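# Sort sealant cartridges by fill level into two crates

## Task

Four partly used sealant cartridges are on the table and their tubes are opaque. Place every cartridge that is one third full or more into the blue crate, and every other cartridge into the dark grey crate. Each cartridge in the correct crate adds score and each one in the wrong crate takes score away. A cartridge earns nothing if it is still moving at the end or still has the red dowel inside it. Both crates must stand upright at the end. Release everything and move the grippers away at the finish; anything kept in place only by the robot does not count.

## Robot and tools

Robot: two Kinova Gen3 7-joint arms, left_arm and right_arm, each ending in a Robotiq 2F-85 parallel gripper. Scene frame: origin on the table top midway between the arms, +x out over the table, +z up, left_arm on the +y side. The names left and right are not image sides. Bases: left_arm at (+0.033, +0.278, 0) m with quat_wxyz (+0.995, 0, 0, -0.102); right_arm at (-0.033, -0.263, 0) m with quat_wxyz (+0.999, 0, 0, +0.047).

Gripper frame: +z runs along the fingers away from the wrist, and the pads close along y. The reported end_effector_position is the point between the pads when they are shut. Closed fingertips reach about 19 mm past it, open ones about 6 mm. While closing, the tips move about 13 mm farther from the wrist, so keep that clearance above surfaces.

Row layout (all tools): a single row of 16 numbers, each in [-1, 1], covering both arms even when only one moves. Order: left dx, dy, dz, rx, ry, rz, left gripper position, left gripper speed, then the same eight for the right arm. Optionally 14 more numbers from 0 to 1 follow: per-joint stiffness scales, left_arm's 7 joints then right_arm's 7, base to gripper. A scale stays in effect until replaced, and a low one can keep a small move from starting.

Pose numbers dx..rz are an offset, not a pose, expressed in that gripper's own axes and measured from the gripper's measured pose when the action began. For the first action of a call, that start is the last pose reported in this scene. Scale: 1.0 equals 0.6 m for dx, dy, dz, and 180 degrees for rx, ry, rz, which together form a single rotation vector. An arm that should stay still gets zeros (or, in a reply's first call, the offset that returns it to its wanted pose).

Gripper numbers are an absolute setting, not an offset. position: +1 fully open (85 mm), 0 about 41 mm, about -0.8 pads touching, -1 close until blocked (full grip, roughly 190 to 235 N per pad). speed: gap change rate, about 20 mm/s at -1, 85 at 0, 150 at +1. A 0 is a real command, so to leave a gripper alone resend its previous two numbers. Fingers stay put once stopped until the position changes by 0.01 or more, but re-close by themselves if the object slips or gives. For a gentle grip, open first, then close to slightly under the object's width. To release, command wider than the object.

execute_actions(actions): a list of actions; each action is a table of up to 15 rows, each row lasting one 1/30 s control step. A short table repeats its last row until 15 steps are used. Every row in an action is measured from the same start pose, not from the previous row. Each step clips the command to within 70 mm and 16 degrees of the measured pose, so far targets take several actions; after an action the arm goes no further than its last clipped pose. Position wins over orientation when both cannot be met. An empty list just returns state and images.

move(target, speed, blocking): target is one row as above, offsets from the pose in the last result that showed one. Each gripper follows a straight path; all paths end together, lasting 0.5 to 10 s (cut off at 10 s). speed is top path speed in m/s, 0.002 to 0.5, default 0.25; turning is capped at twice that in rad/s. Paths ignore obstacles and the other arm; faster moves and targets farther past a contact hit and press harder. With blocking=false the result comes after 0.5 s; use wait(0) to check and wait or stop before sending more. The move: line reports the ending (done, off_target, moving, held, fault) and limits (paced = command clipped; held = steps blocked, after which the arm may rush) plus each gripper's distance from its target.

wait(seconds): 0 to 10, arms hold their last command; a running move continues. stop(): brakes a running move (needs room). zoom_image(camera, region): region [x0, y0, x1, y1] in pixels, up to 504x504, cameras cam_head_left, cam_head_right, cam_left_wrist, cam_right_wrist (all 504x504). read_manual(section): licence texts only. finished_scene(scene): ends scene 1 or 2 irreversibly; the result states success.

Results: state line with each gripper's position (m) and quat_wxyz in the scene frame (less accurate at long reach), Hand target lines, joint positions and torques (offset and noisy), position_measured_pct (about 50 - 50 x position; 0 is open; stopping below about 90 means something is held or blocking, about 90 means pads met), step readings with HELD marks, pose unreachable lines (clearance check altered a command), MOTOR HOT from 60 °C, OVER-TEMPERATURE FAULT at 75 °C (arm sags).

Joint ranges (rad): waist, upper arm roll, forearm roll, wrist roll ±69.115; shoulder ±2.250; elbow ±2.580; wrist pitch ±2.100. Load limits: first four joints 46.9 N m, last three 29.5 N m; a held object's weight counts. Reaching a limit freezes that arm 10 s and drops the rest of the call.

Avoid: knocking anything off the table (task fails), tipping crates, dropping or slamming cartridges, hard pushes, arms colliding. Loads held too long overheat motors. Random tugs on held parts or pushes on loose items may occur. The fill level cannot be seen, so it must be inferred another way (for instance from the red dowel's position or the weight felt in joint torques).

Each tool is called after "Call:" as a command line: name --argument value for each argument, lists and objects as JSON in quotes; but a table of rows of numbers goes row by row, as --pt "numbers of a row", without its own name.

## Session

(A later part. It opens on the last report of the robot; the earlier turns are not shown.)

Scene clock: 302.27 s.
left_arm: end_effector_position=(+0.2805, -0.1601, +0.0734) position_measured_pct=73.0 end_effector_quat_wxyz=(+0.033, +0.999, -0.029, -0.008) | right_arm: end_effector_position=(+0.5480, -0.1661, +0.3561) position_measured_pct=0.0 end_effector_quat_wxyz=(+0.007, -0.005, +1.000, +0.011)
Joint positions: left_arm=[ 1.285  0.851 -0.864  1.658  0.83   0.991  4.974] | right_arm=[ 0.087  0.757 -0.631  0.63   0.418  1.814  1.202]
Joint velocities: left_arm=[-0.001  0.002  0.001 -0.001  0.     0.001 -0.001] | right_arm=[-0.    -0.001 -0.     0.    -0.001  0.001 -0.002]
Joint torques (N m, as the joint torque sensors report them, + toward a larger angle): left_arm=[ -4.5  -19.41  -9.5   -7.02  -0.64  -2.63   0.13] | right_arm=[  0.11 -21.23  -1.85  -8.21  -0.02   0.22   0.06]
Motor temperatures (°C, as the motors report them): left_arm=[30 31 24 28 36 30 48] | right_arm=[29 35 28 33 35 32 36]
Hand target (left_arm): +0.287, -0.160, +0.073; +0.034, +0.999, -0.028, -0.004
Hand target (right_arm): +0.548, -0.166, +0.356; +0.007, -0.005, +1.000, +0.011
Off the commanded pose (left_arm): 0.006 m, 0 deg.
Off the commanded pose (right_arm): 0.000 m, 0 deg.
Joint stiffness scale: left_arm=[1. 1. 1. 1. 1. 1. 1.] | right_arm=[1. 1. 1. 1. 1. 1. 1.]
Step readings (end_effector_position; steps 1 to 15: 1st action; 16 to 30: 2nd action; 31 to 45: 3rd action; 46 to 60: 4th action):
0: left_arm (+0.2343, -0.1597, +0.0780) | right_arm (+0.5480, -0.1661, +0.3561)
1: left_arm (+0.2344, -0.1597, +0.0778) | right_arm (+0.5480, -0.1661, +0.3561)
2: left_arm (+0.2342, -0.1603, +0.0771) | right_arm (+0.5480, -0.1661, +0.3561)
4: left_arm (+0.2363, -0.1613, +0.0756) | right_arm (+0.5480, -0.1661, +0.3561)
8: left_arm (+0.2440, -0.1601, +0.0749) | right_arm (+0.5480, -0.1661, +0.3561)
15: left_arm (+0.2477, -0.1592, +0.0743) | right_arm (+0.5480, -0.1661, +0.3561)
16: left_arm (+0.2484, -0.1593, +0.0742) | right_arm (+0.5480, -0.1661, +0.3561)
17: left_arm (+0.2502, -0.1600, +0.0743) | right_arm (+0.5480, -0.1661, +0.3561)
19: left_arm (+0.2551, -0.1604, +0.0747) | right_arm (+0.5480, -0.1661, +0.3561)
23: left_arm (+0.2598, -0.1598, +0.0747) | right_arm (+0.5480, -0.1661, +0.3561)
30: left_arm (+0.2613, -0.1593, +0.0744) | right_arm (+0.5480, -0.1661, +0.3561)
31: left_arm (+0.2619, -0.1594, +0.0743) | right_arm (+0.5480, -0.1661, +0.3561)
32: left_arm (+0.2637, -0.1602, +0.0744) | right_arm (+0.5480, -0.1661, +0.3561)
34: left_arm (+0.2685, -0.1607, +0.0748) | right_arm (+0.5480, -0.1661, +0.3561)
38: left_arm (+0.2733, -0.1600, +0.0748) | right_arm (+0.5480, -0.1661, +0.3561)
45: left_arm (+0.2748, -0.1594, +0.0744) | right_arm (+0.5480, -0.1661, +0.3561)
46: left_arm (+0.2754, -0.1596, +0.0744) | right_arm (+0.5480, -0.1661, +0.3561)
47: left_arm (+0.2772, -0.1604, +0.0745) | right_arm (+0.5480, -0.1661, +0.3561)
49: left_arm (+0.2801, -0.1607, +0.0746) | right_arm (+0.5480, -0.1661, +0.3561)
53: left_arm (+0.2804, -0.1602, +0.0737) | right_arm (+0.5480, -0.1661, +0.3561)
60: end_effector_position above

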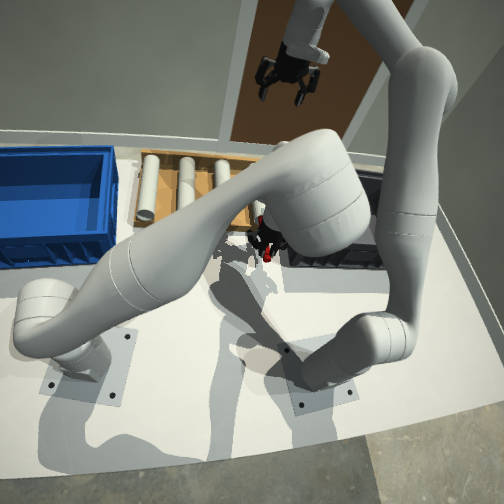

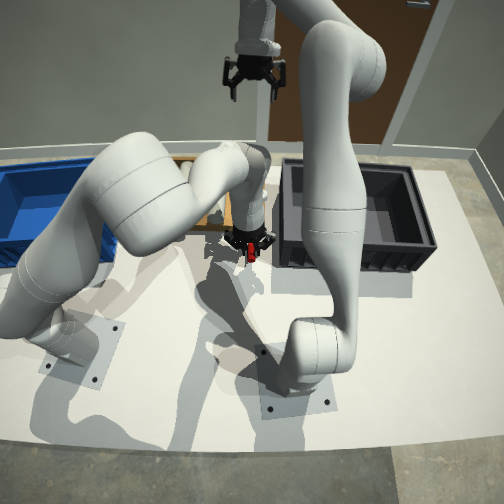

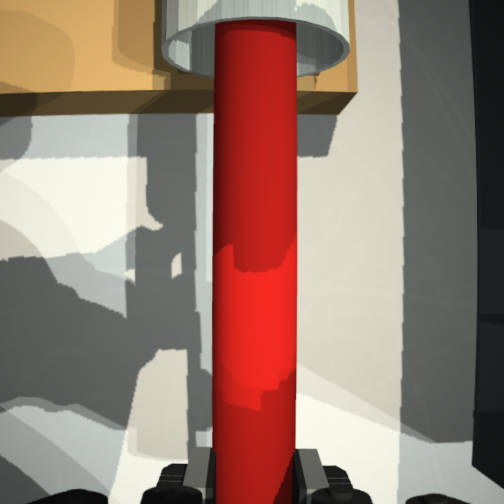

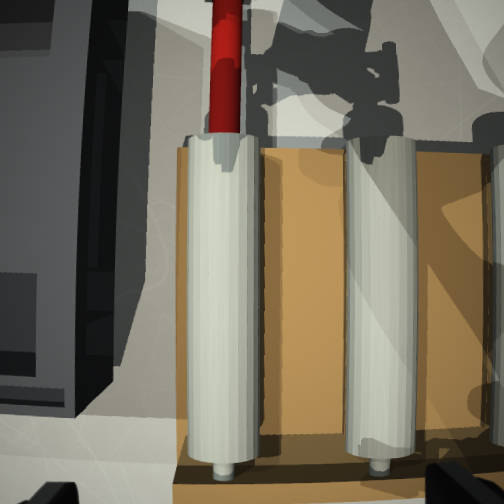

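Call:
move --target '[-0.168,0,0,0,0,0,-1,0, 0,0,0,0,0,0,1,0]' --speed 0.2

Call:
move --target '[0.008,-0.513,0.007,0.167,0,-0.009,-1,0, 0.063,0.16,0.227,0,0,0,1,0]' --speed 0.25

Scene clock: 330.80 s.
left_arm: end_effector_position=(+0.1784, -0.1542, +0.0731) position_measured_pct=73.0 end_effector_quat_wxyz=(+0.031, +0.999, -0.032, -0.011) | right_arm: end_effector_position=(+0.5480, -0.1661, +0.3561) position_measured_pct=0.0 end_effector_quat_wxyz=(+0.007, -0.005, +1.000, +0.011)
Joint positions: left_arm=[ 1.513  0.773 -0.865  1.83   0.83   0.893  5.093] | right_arm=[ 0.087  0.757 -0.631  0.63   0.418  1.814  1.202]
Joint velocities: left_arm=[ 0.007 -0.    -0.004  0.    -0.     0.     0.   ] | right_arm=[-0.001 -0.     0.     0.001  0.    -0.002 -0.   ]
Joint torques (N m, as the joint torque sensors report them, + toward a larger angle): left_arm=[ -0.08 -18.17  -5.74  -5.71  -0.08  -0.13   0.17] | right_arm=[  0.27 -21.39  -1.73  -7.63  -0.24   0.13   0.08]
Motor temperatures (°C, as the motors report them): left_arm=[30 31 25 28 36 30 48] | right_arm=[29 36 28 33 35 32 36]
Hand target (left_arm): +0.180, -0.154, +0.075; +0.033, +0.999, -0.029, -0.008
Hand target (right_arm): +0.548, -0.166, +0.356; +0.007, -0.005, +1.000, +0.011
Off the commanded pose (left_arm): 0.002 m, 1 deg.
Off the commanded pose (right_arm): 0.000 m, 0 deg.
Joint stiffness scale: left_arm=[1. 1. 1. 1. 1. 1. 1.] | right_arm=[1. 1. 1. 1. 1. 1. 1.]
move: done

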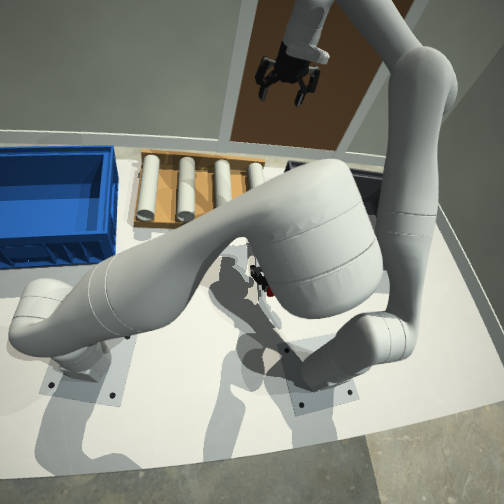

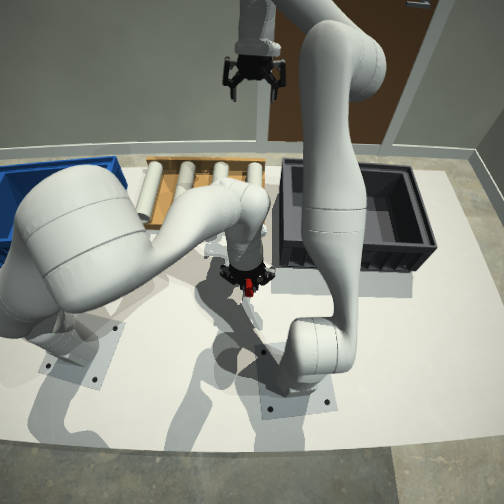

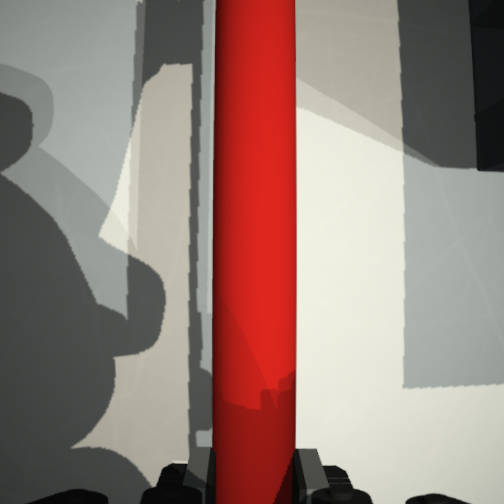

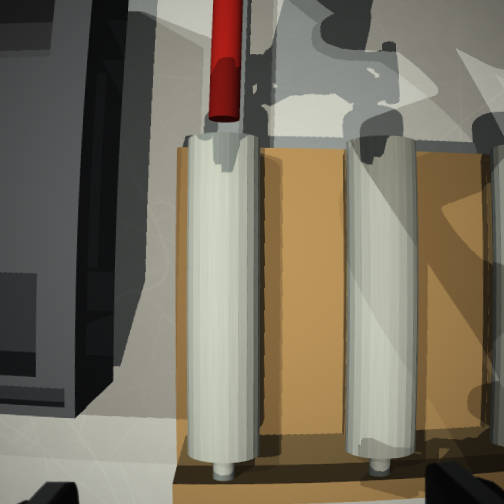

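Scene clock: 332.57 s.
left_arm: end_effector_position=(+0.2020, +0.1476, +0.0494) position_measured_pct=73.0 end_effector_quat_wxyz=(-0.225, +0.974, -0.017, -0.003) | right_arm: end_effector_position=(+0.5094, -0.0664, +0.2246) position_measured_pct=0.0 end_effector_quat_wxyz=(+0.005, -0.006, +1.000, +0.014)
Joint positions: left_arm=[ 1.441  0.84  -1.026  2.272  0.516  0.756  4.924] | right_arm=[ 0.021  0.75  -0.649  1.113  0.414  1.381  0.931]
Joint velocities: left_arm=[-0.006  0.003  0.     0.001  0.    -0.002  0.   ] | right_arm=[-0.002  0.001  0.004  0.001  0.    -0.001  0.   ]
Joint torques (N m, as the joint torque sensors report them, + toward a larger angle): left_arm=[ -0.06 -13.09  -5.12  -1.33  -1.21   0.31   0.28] | right_arm=[  1.05 -20.36  -2.31  -7.52  -0.14  -0.09   0.06]
Motor temperatures (°C, as the motors report them): left_arm=[30 31 25 28 36 30 48] | right_arm=[29 36 28 33 35 32 36]
Hand target (left_arm): +0.203, +0.152, +0.050; -0.229, +0.973, -0.020, -0.002
Hand target (right_arm): +0.511, -0.068, +0.222; +0.006, -0.005, +1.000, +0.011
Off the commanded pose (left_arm): 0.004 m, 1 deg.
Off the commanded pose (right_arm): 0.004 m, 0 deg.
Joint stiffness scale: left_arm=[1. 1. 1. 1. 1. 1. 1.] | right_arm=[1. 1. 1. 1. 1. 1. 1.]
move: off_target (left_arm, right_arm)

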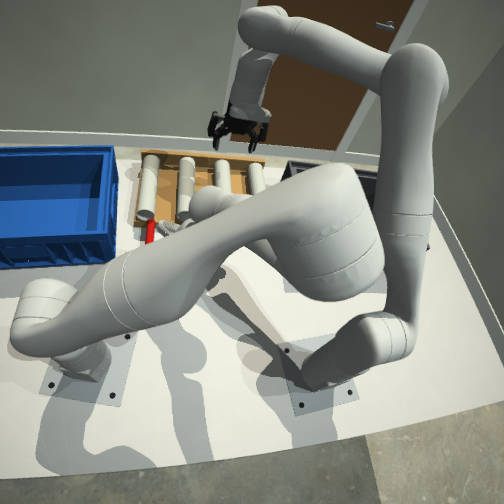

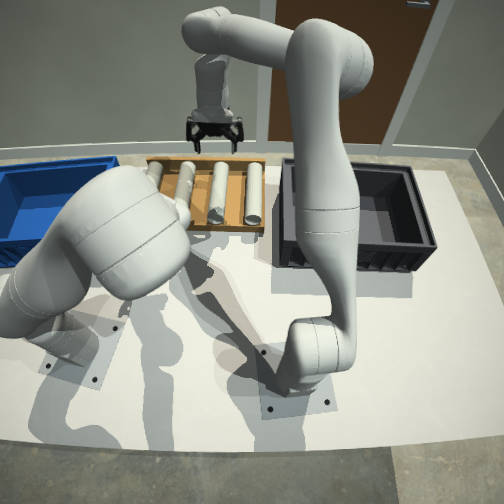

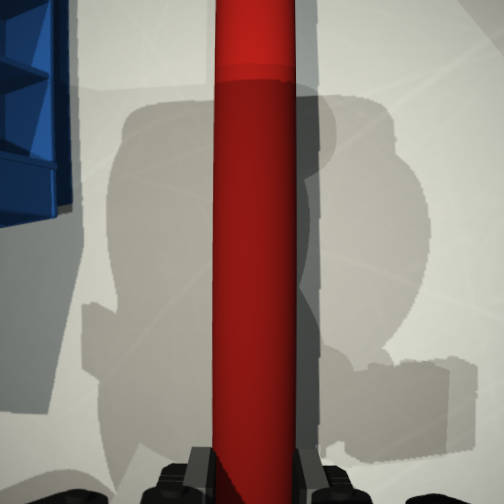

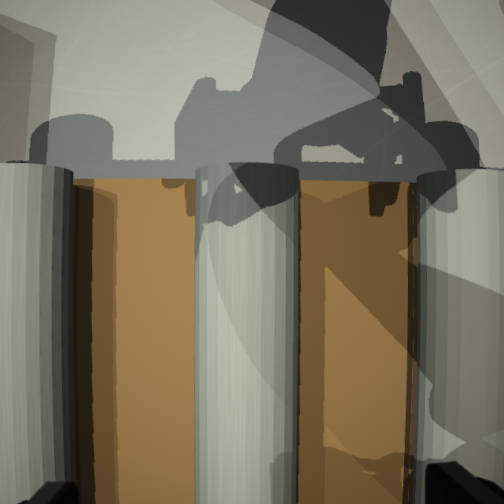

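Call:
move --target '[-0.033,-0.0147,-0.03,0,0,0,-1,0, 0,0,0,0,0,0,1,0]' --speed 0.1

Call:
zoom_image --camera "cam_head_left" --region '[90, 140, 230, 260]'

Scene clock: 343.13 s.
left_arm: end_effector_position=(+0.1840, +0.1464, +0.0679) position_measured_pct=73.0 end_effector_quat_wxyz=(-0.223, +0.975, -0.018, -0.002) | right_arm: end_effector_position=(+0.5094, -0.0663, +0.2246) position_measured_pct=0.0 end_effector_quat_wxyz=(+0.005, -0.006, +1.000, +0.014)
Joint positions: left_arm=[ 1.537  0.795 -1.091  2.29   0.483  0.809  4.968] | right_arm=[ 0.021  0.75  -0.649  1.113  0.414  1.381  0.931]
Joint velocities: left_arm=[ 0.018  0.001 -0.01  -0.     0.     0.005  0.   ] | right_arm=[-0.    -0.001 -0.    -0.    -0.    -0.     0.001]
Joint torques (N m, as the joint torque sensors report them, + toward a larger angle): left_arm=[ -0.28 -11.82  -4.75  -2.31  -1.02   0.34   0.26] | right_arm=[  0.81 -20.97  -2.99  -7.93   0.05   0.01   0.16]
Motor temperatures (°C, as the motors report them): left_arm=[30 31 25 28 36 30 48] | right_arm=[29 36 28 33 35 32 36]
Hand target (left_arm): +0.182, +0.148, +0.070; -0.224, +0.974, -0.017, -0.003
Hand target (right_arm): +0.509, -0.066, +0.225; +0.005, -0.006, +1.000, +0.014
Off the commanded pose (left_arm): 0.003 m, 0 deg.
Off the commanded pose (right_arm): 0.000 m, 0 deg.
Joint stiffness scale: left_arm=[1. 1. 1. 1. 1. 1. 1.] | right_arm=[1. 1. 1. 1. 1. 1. 1.]
move: done

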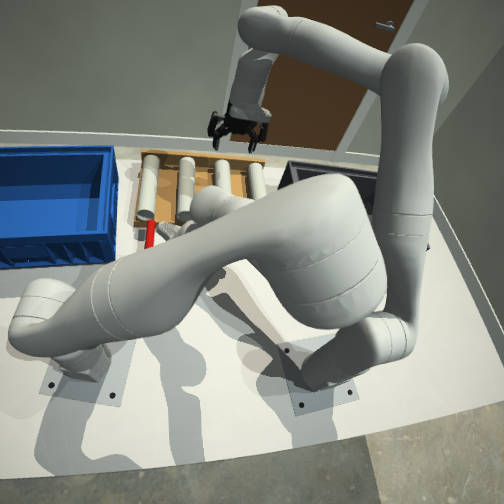

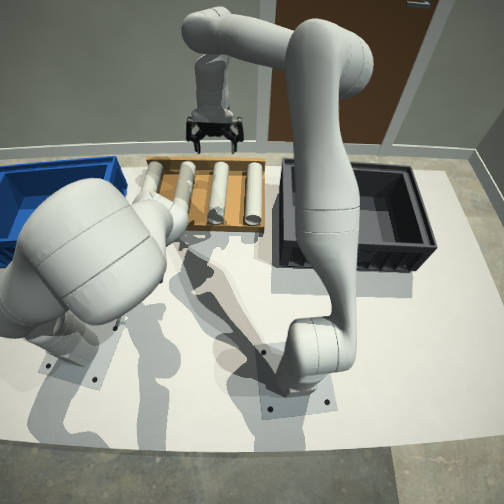

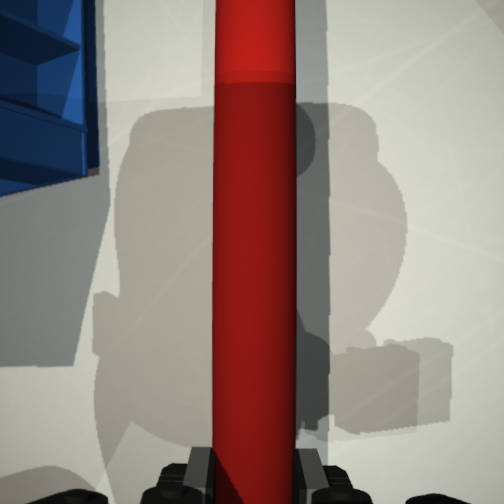

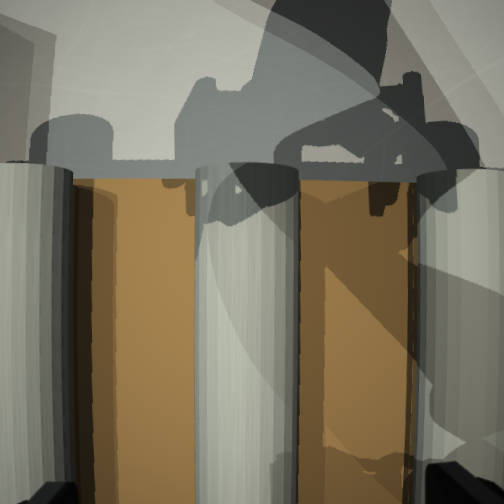

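Region (90, 140, 230, 260) of cam_head_left's 504x504 image, scaled by 3.600, with more detail than that image has; it fills the top 432 rows of this view, and the rest is white.

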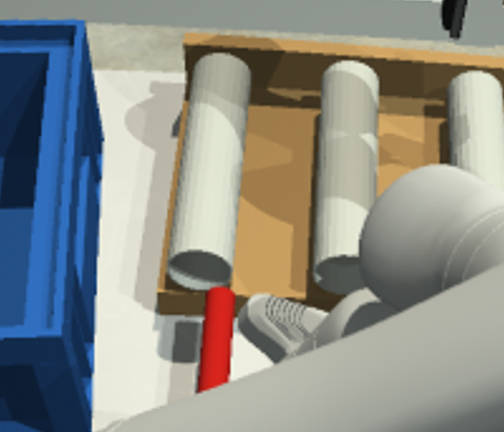

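Call:
execute_actions --actions '[[[0,-0.0195,0.0095,0,0,0,-1,0, 0,0,0,0,0,0,1,0]],[[0.02,0,0.002,0,0,0,-1,0, 0,0,0,0,0,0,1,0]],[[0.02,0,0.002,0,0,0,-1,0, 0,0,0,0,0,0,1,0]],[[0.02,0,0.002,0,0,0,-1,0, 0,0,0,0,0,0,1,0]]]'

Call:
zoom_image --camera "cam_head_left" --region '[90, 140, 230, 260]'

Scene clock: 358.43 s.
left_arm: end_effector_position=(+0.2148, +0.1598, +0.0660) position_measured_pct=73.0 end_effector_quat_wxyz=(-0.220, +0.975, -0.004, -0.003) | right_arm: end_effector_position=(+0.5094, -0.0663, +0.2246) position_measured_pct=0.0 end_effector_quat_wxyz=(+0.005, -0.006, +1.000, +0.014)
Joint positions: left_arm=[ 1.417  0.806 -1.09   2.274  0.483  0.778  4.893] | right_arm=[ 0.021  0.75  -0.649  1.113  0.414  1.381  0.931]
Joint velocities: left_arm=[-0.005  0.001  0.    -0.     0.    -0.    -0.   ] | right_arm=[-0.    -0.001  0.     0.001 -0.001 -0.001 -0.002]
Joint torques (N m, as the joint torque sensors report them, + toward a larger angle): left_arm=[ -0.06 -12.41  -5.1   -2.22  -0.99   0.08   0.03] | right_arm=[  0.55 -21.03  -2.77  -8.23   0.35   0.04   0.22]
Motor temperatures (°C, as the motors report them): left_arm=[30 31 25 28 36 30 48] | right_arm=[29 36 28 33 35 32 36]
Hand target (left_arm): +0.216, +0.159, +0.065; -0.221, +0.975, -0.009, -0.003
Hand target (right_arm): +0.509, -0.066, +0.225; +0.005, -0.006, +1.000, +0.014
Off the commanded pose (left_arm): 0.002 m, 1 deg.
Off the commanded pose (right_arm): 0.000 m, 0 deg.
Joint stiffness scale: left_arm=[1. 1. 1. 1. 1. 1. 1.] | right_arm=[1. 1. 1. 1. 1. 1. 1.]
Step readings (end_effector_position; steps 1 to 15: 1st action; 16 to 30: 2nd action; 31 to 45: 3rd action; 46 to 60: 4th action):
0: left_arm (+0.1838, +0.1461, +0.0679) | right_arm (+0.5094, -0.0663, +0.2246)
1: left_arm (+0.1837, +0.1468, +0.0679) | right_arm (+0.5094, -0.0663, +0.2246)
2: left_arm (+0.1839, +0.1496, +0.0675) | right_arm (+0.5094, -0.0663, +0.2246)
4: left_arm (+0.1836, +0.1542, +0.0670) | right_arm (+0.5094, -0.0663, +0.2246)
8: left_arm (+0.1832, +0.1572, +0.0669) | right_arm (+0.5094, -0.0663, +0.2246)
15: left_arm (+0.1833, +0.1577, +0.0669) | right_arm (+0.5094, -0.0663, +0.2246)
16: left_arm (+0.1839, +0.1578, +0.0669) | right_arm (+0.5094, -0.0663, +0.2246)
17: left_arm (+0.1862, +0.1577, +0.0668) | right_arm (+0.5094, -0.0663, +0.2246)
19: left_arm (+0.1900, +0.1573, +0.0668) | right_arm (+0.5094, -0.0663, +0.2246)
23: left_arm (+0.1928, +0.1578, +0.0667) | right_arm (+0.5094, -0.0663, +0.2246)
30: left_arm (+0.1935, +0.1584, +0.0666) | right_arm (+0.5094, -0.0663, +0.2246)
31: left_arm (+0.1943, +0.1584, +0.0665) | right_arm (+0.5094, -0.0663, +0.2246)
32: left_arm (+0.1967, +0.1582, +0.0665) | right_arm (+0.5094, -0.0663, +0.2246)
34: left_arm (+0.2005, +0.1578, +0.0664) | right_arm (+0.5094, -0.0663, +0.2246)
38: left_arm (+0.2033, +0.1584, +0.0663) | right_arm (+0.5094, -0.0663, +0.2246)
45: left_arm (+0.2040, +0.1591, +0.0663) | right_arm (+0.5094, -0.0663, +0.2246)
46: left_arm (+0.2048, +0.1591, +0.0662) | right_arm (+0.5094, -0.0663, +0.2246)
47: left_arm (+0.2073, +0.1589, +0.0662) | right_arm (+0.5094, -0.0663, +0.2246)
49: left_arm (+0.2113, +0.1586, +0.0662) | right_arm (+0.5094, -0.0663, +0.2246)
53: left_arm (+0.2141, +0.1592, +0.0661) | right_arm (+0.5094, -0.0663, +0.2246)
60: end_effector_position above

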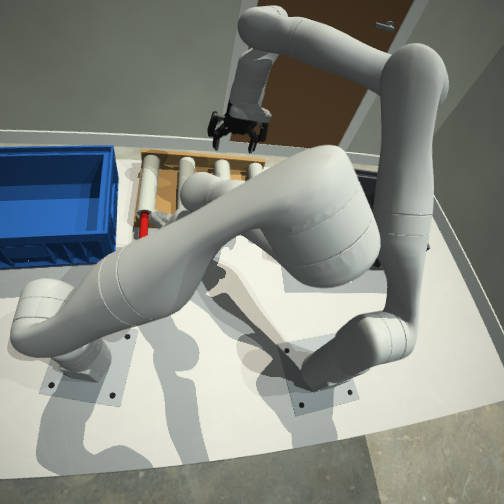

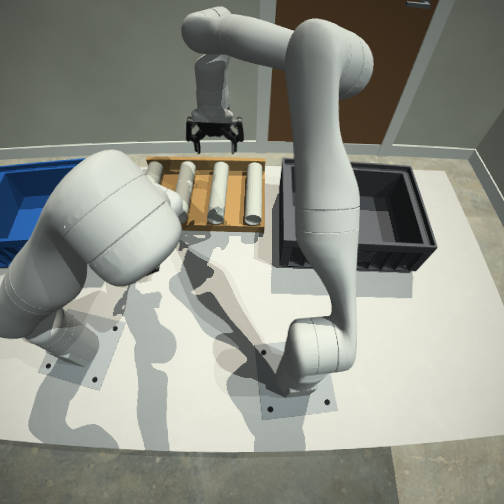

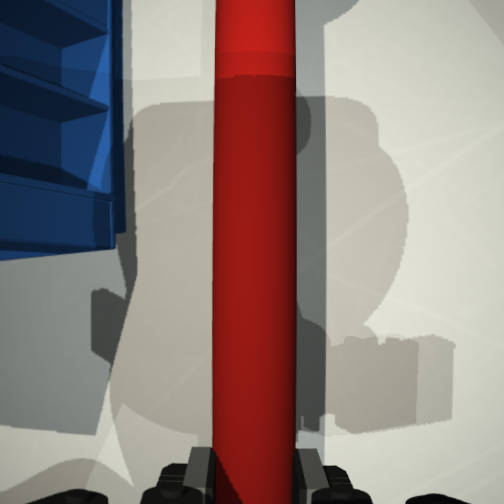

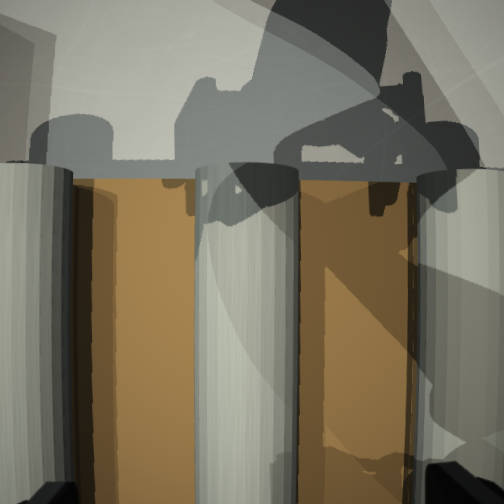

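Region (90, 140, 230, 260) of cam_head_left's 504x504 image, scaled by 3.600, with more detail than that image has; it fills the top 432 rows of this view, and the rest is white.

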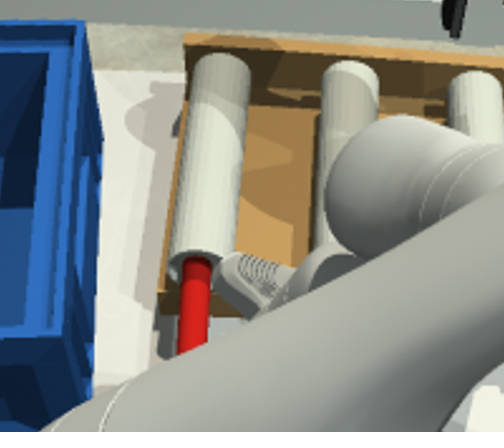

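Call:
execute_actions --actions '[[[0.022,0,0,0,0,0.008,-1,0, 0,0,0,0,0,0,1,0]],[[0.022,0,0,0,0,0.004,-1,0, 0,0,0,0,0,0,1,0]],[[0.022,0,0,0,0,0.004,-1,0, 0,0,0,0,0,0,1,0]],[[0.022,0,0,0,0,0.004,-1,0, 0,0,0,0,0,0,1,0]],[[0.022,0,0,0,0,0.004,-1,0, 0,0,0,0,0,0,1,0]]]'

Scene clock: 366.43 s.
left_arm: end_effector_position=(+0.2819, +0.1552, +0.0679) position_measured_pct=73.0 end_effector_quat_wxyz=(-0.206, +0.978, -0.015, +0.004) | right_arm: end_effector_position=(+0.5094, -0.0663, +0.2246) position_measured_pct=0.0 end_effector_quat_wxyz=(+0.005, -0.006, +1.000, +0.014)
Joint positions: left_arm=[ 1.25   0.827 -1.078  2.153  0.481  0.787  4.775] | right_arm=[ 0.021  0.75  -0.649  1.113  0.414  1.381  0.931]
Joint velocities: left_arm=[-0.005  0.    -0.001 -0.     0.     0.     0.   ] | right_arm=[ 0.    -0.    -0.    -0.    -0.001 -0.     0.001]
Joint torques (N m, as the joint torque sensors report them, + toward a larger angle): left_arm=[  0.06 -13.49  -5.76  -3.32  -1.05   0.06   0.28] | right_arm=[  0.29 -20.51  -2.71  -8.08  -0.18   0.08   0.15]
Motor temperatures (°C, as the motors report them): left_arm=[30 31 25 28 36 30 48] | right_arm=[29 36 28 33 35 32 36]
Hand target (left_arm): +0.281, +0.156, +0.067; -0.208, +0.978, -0.020, +0.001
Hand target (right_arm): +0.509, -0.066, +0.225; +0.005, -0.006, +1.000, +0.014
Off the commanded pose (left_arm): 0.001 m, 1 deg.
Off the commanded pose (right_arm): 0.000 m, 0 deg.
Joint stiffness scale: left_arm=[1. 1. 1. 1. 1. 1. 1.] | right_arm=[1. 1. 1. 1. 1. 1. 1.]
Step readings (end_effector_position; steps 1 to 15: 1st action; 16 to 30: 2nd action; 31 to 45: 3rd action; 46 to 60: 4th action; 61 to 75: 5th action):
0: left_arm (+0.2149, +0.1600, +0.0660) | right_arm (+0.5094, -0.0663, +0.2246)
1: left_arm (+0.2157, +0.1598, +0.0660) | right_arm (+0.5094, -0.0663, +0.2246)
2: left_arm (+0.2184, +0.1591, +0.0659) | right_arm (+0.5094, -0.0663, +0.2246)
4: left_arm (+0.2232, +0.1581, +0.0662) | right_arm (+0.5094, -0.0663, +0.2246)
8: left_arm (+0.2266, +0.1583, +0.0662) | right_arm (+0.5094, -0.0663, +0.2246)
15: left_arm (+0.2275, +0.1589, +0.0661) | right_arm (+0.5094, -0.0663, +0.2246)
16: left_arm (+0.2283, +0.1588, +0.0661) | right_arm (+0.5094, -0.0663, +0.2246)
17: left_arm (+0.2313, +0.1580, +0.0661) | right_arm (+0.5094, -0.0663, +0.2246)
19: left_arm (+0.2365, +0.1570, +0.0664) | right_arm (+0.5094, -0.0663, +0.2246)
23: left_arm (+0.2400, +0.1573, +0.0664) | right_arm (+0.5094, -0.0663, +0.2246)
30: left_arm (+0.2408, +0.1579, +0.0664) | right_arm (+0.5094, -0.0663, +0.2246)
31: left_arm (+0.2417, +0.1578, +0.0663) | right_arm (+0.5094, -0.0663, +0.2246)
32: left_arm (+0.2447, +0.1570, +0.0664) | right_arm (+0.5094, -0.0663, +0.2246)
34: left_arm (+0.2500, +0.1560, +0.0667) | right_arm (+0.5094, -0.0663, +0.2246)
38: left_arm (+0.2536, +0.1563, +0.0668) | right_arm (+0.5094, -0.0663, +0.2246)
45: left_arm (+0.2544, +0.1569, +0.0667) | right_arm (+0.5094, -0.0663, +0.2246)
46: left_arm (+0.2553, +0.1568, +0.0667) | right_arm (+0.5094, -0.0663, +0.2246)
47: left_arm (+0.2584, +0.1560, +0.0668) | right_arm (+0.5094, -0.0663, +0.2246)
49: left_arm (+0.2639, +0.1550, +0.0671) | right_arm (+0.5094, -0.0663, +0.2246)
53: left_arm (+0.2674, +0.1553, +0.0673) | right_arm (+0.5094, -0.0663, +0.2246)
60: left_arm (+0.2681, +0.1560, +0.0672) | right_arm (+0.5094, -0.0663, +0.2246)
61: left_arm (+0.2690, +0.1558, +0.0672) | right_arm (+0.5094, -0.0663, +0.2246)
62: left_arm (+0.2721, +0.1550, +0.0673) | right_arm (+0.5094, -0.0663, +0.2246)
64: left_arm (+0.2777, +0.1540, +0.0678) | right_arm (+0.5094, -0.0663, +0.2246)
68: left_arm (+0.2812, +0.1544, +0.0679) | right_arm (+0.5094, -0.0663, +0.2246)
75: end_effector_position above

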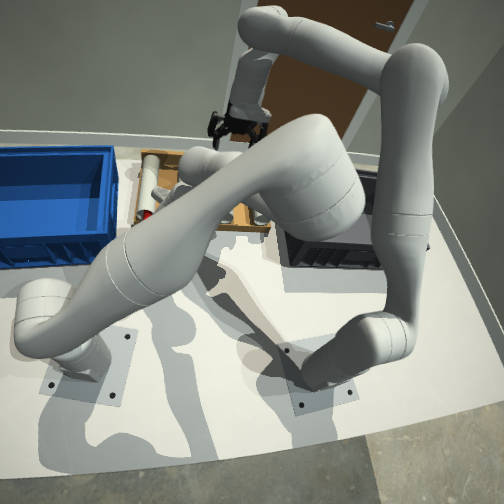

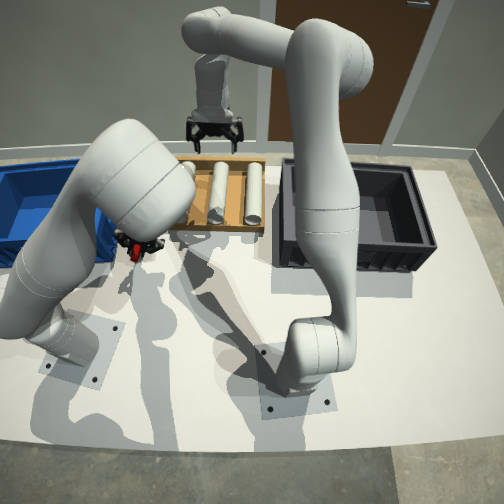

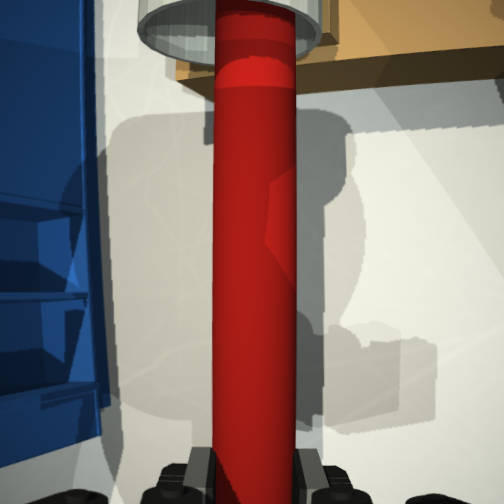

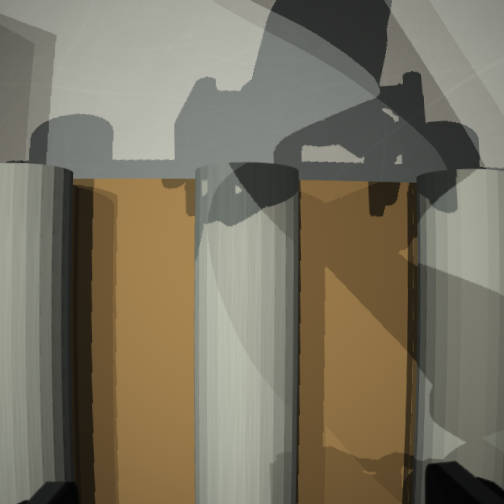

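Call:
execute_actions --actions '[[[0.02,-0.006,0,0,0,0.002,-1,0, 0,0,0,0,0,0,1,0]],[[0.02,0,0,0,0,0.003,-1,0, 0,0,0,0,0,0,1,0]],[[0.02,0,0,0,0,0.003,-1,0, 0,0,0,0,0,0,1,0]],[[0.02,0,0,0,0,0.003,-1,0, 0,0,0,0,0,0,1,0]],[[0.02,0,0,0,0,0.003,-1,0, 0,0,0,0,0,0,1,0]]]'

Scene clock: 376.47 s.
left_arm: end_effector_position=(+0.3445, +0.1547, +0.0740) position_measured_pct=73.0 end_effector_quat_wxyz=(-0.194, +0.981, -0.012, +0.017) | right_arm: end_effector_position=(+0.5094, -0.0663, +0.2246) position_measured_pct=0.0 end_effector_quat_wxyz=(+0.005, -0.006, +1.000, +0.014)
Joint positions: left_arm=[ 1.114  0.847 -1.07   2.028  0.481  0.812  4.712] | right_arm=[ 0.021  0.75  -0.649  1.113  0.414  1.381  0.931]
Joint velocities: left_arm=[-0.004  0.001  0.002 -0.001 -0.    -0.001 -0.   ] | right_arm=[-0.     0.     0.     0.002  0.001  0.002 -0.001]
Joint torques (N m, as the joint torque sensors report them, + toward a larger angle): left_arm=[ -0.28 -14.68  -6.29  -3.99  -1.12  -0.08   0.  ] | right_arm=[  0.23 -20.83  -2.75  -7.75   0.07   0.33  -0.07]
Motor temperatures (°C, as the motors report them): left_arm=[30 31 25 28 36 30 48] | right_arm=[29 36 28 33 35 32 36]
Hand target (left_arm): +0.344, +0.155, +0.073; -0.196, +0.980, -0.017, +0.013
Hand target (right_arm): +0.509, -0.066, +0.225; +0.005, -0.006, +1.000, +0.014
Off the commanded pose (left_arm): 0.001 m, 1 deg.
Off the commanded pose (right_arm): 0.000 m, 0 deg.
Joint stiffness scale: left_arm=[1. 1. 1. 1. 1. 1. 1.] | right_arm=[1. 1. 1. 1. 1. 1. 1.]
Step readings (end_effector_position; steps 1 to 15: 1st action; 16 to 30: 2nd action; 31 to 45: 3rd action; 46 to 60: 4th action; 61 to 75: 5th action):
0: left_arm (+0.2820, +0.1553, +0.0679) | right_arm (+0.5094, -0.0663, +0.2246)
1: left_arm (+0.2828, +0.1554, +0.0680) | right_arm (+0.5094, -0.0663, +0.2246)
2: left_arm (+0.2855, +0.1553, +0.0683) | right_arm (+0.5094, -0.0663, +0.2246)
4: left_arm (+0.2899, +0.1553, +0.0688) | right_arm (+0.5094, -0.0663, +0.2246)
8: left_arm (+0.2928, +0.1559, +0.0692) | right_arm (+0.5094, -0.0663, +0.2246)
15: left_arm (+0.2936, +0.1566, +0.0692) | right_arm (+0.5094, -0.0663, +0.2246)
16: left_arm (+0.2945, +0.1564, +0.0693) | right_arm (+0.5094, -0.0663, +0.2246)
17: left_arm (+0.2974, +0.1558, +0.0695) | right_arm (+0.5094, -0.0663, +0.2246)
19: left_arm (+0.3025, +0.1550, +0.0700) | right_arm (+0.5094, -0.0663, +0.2246)
23: left_arm (+0.3057, +0.1554, +0.0703) | right_arm (+0.5094, -0.0663, +0.2246)
30: left_arm (+0.3063, +0.1561, +0.0702) | right_arm (+0.5094, -0.0663, +0.2246)
31: left_arm (+0.3071, +0.1559, +0.0702) | right_arm (+0.5094, -0.0663, +0.2246)
32: left_arm (+0.3101, +0.1552, +0.0705) | right_arm (+0.5094, -0.0663, +0.2246)
34: left_arm (+0.3152, +0.1544, +0.0711) | right_arm (+0.5094, -0.0663, +0.2246)
38: left_arm (+0.3184, +0.1549, +0.0714) | right_arm (+0.5094, -0.0663, +0.2246)
45: left_arm (+0.3190, +0.1556, +0.0713) | right_arm (+0.5094, -0.0663, +0.2246)
46: left_arm (+0.3199, +0.1554, +0.0714) | right_arm (+0.5094, -0.0663, +0.2246)
47: left_arm (+0.3228, +0.1546, +0.0716) | right_arm (+0.5094, -0.0663, +0.2246)
49: left_arm (+0.3280, +0.1539, +0.0723) | right_arm (+0.5094, -0.0663, +0.2246)
53: left_arm (+0.3312, +0.1544, +0.0726) | right_arm (+0.5094, -0.0663, +0.2246)
60: left_arm (+0.3318, +0.1551, +0.0726) | right_arm (+0.5094, -0.0663, +0.2246)
61: left_arm (+0.3326, +0.1549, +0.0726) | right_arm (+0.5094, -0.0663, +0.2246)
62: left_arm (+0.3355, +0.1542, +0.0729) | right_arm (+0.5094, -0.0663, +0.2246)
64: left_arm (+0.3407, +0.1535, +0.0737) | right_arm (+0.5094, -0.0663, +0.2246)
68: left_arm (+0.3439, +0.1540, +0.0740) | right_arm (+0.5094, -0.0663, +0.2246)
75: end_effector_position above

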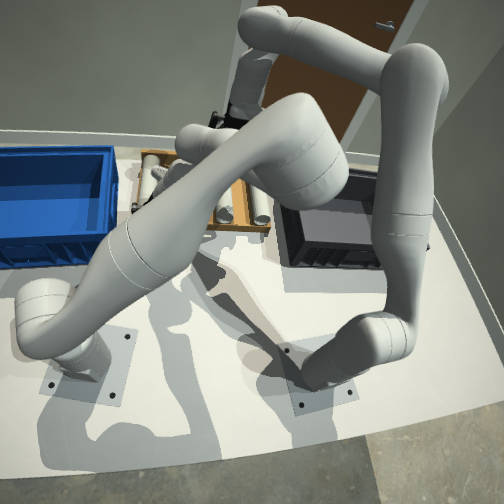

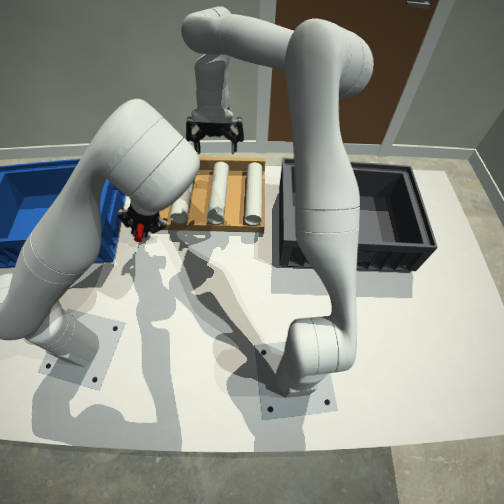

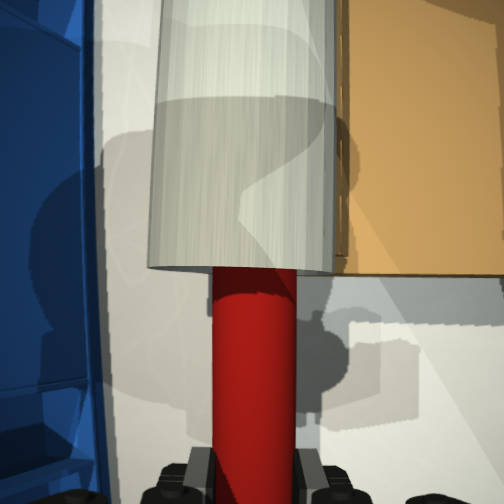

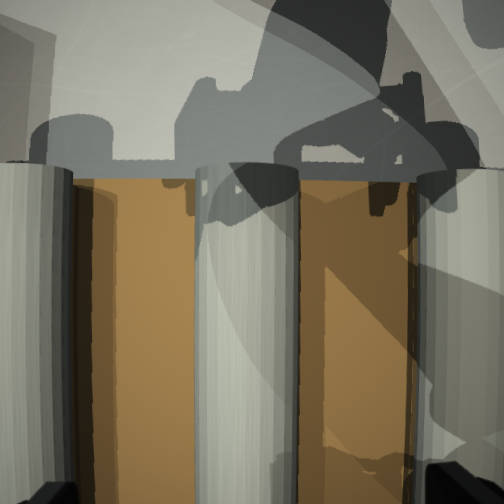

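Call:
execute_actions --actions '[[[0.018,0,0.003,0,0,0.003,-1,0, 0,0,0,0,0,0,1,0]],[[0.018,0,0.003,0,0,0.003,-1,0, 0,0,0,0,0,0,1,0]]]'

Scene clock: 382.77 s.
left_arm: end_effector_position=(+0.3613, +0.1561, +0.0725) position_measured_pct=73.0 end_effector_quat_wxyz=(-0.192, +0.981, -0.013, +0.014) | right_arm: end_effector_position=(+0.5094, -0.0663, +0.2246) position_measured_pct=0.0 end_effector_quat_wxyz=(+0.005, -0.006, +1.000, +0.014)
Joint positions: left_arm=[ 1.064  0.859 -1.054  1.987  0.481  0.824  4.691] | right_arm=[ 0.021  0.75  -0.649  1.113  0.414  1.381  0.931]
Joint velocities: left_arm=[-0.002 -0.     0.001 -0.001  0.    -0.001 -0.   ] | right_arm=[-0.     0.001 -0.     0.001 -0.    -0.     0.001]
Joint torques (N m, as the joint torque sensors report them, + toward a larger angle): left_arm=[ -1.94 -15.33  -8.7   -6.86  -0.98  -2.61   0.38] | right_arm=[  0.27 -20.99  -3.2   -7.73  -0.04   0.19   0.19]
Motor temperatures (°C, as the motors report them): left_arm=[30 31 25 28 36 30 48] | right_arm=[29 36 28 33 35 32 36]
Hand target (left_arm): +0.366, +0.156, +0.072; -0.193, +0.981, -0.017, +0.018
Hand target (right_arm): +0.509, -0.066, +0.225; +0.005, -0.006, +1.000, +0.014
Off the commanded pose (left_arm): 0.005 m, 1 deg.
Off the commanded pose (right_arm): 0.000 m, 0 deg.
Joint stiffness scale: left_arm=[1. 1. 1. 1. 1. 1. 1.] | right_arm=[1. 1. 1. 1. 1. 1. 1.]
Step readings (end_effector_position; steps 1 to 15: 1st action; 16 to 30: 2nd action):
0: left_arm (+0.3446, +0.1548, +0.0739) | right_arm (+0.5094, -0.0663, +0.2246)
1: left_arm (+0.3454, +0.1547, +0.0739) | right_arm (+0.5094, -0.0663, +0.2246)
2: left_arm (+0.3481, +0.1542, +0.0738) | right_arm (+0.5094, -0.0663, +0.2246)
4: left_arm (+0.3525, +0.1539, +0.0741) | right_arm (+0.5094, -0.0663, +0.2246)
8: left_arm (+0.3552, +0.1547, +0.0740) | right_arm (+0.5094, -0.0663, +0.2246)
15: left_arm (+0.3555, +0.1553, +0.0737) | right_arm (+0.5094, -0.0663, +0.2246)
16: left_arm (+0.3563, +0.1552, +0.0737) | right_arm (+0.5094, -0.0663, +0.2246)
17: left_arm (+0.3571, +0.1551, +0.0733) | right_arm (+0.5094, -0.0663, +0.2246)
19: left_arm (+0.3590, +0.1553, +0.0730) | right_arm (+0.5094, -0.0663, +0.2246)
23: left_arm (+0.3609, +0.1559, +0.0727) | right_arm (+0.5094, -0.0663, +0.2246)
30: end_effector_position above

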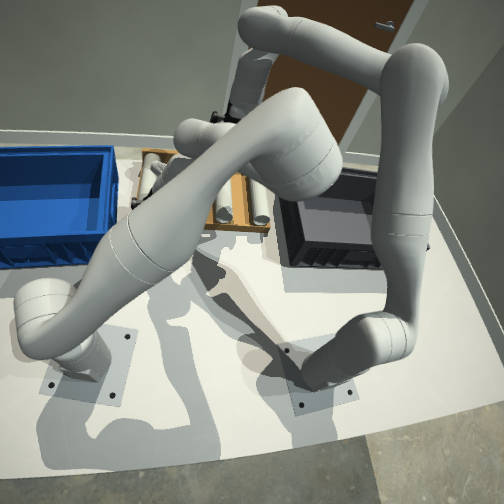

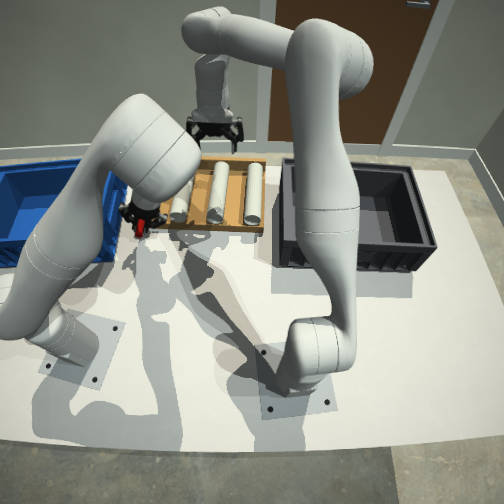

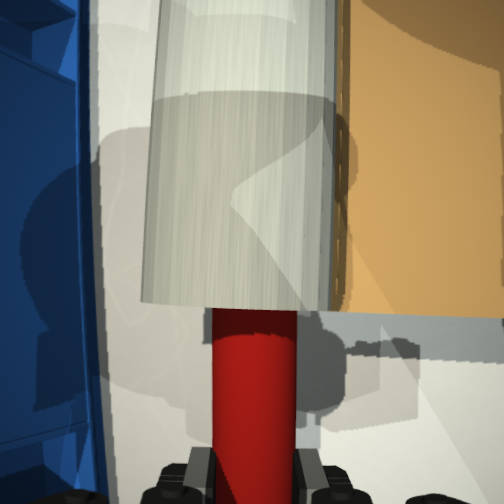

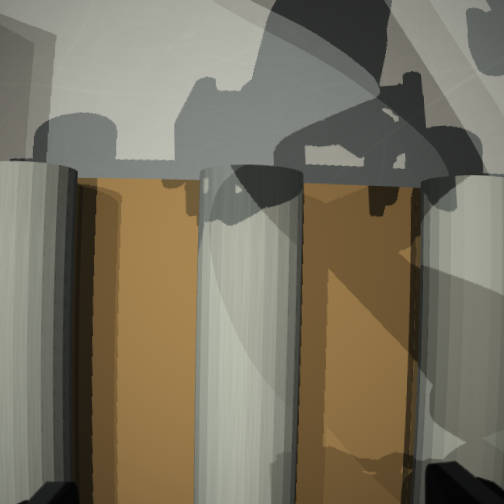

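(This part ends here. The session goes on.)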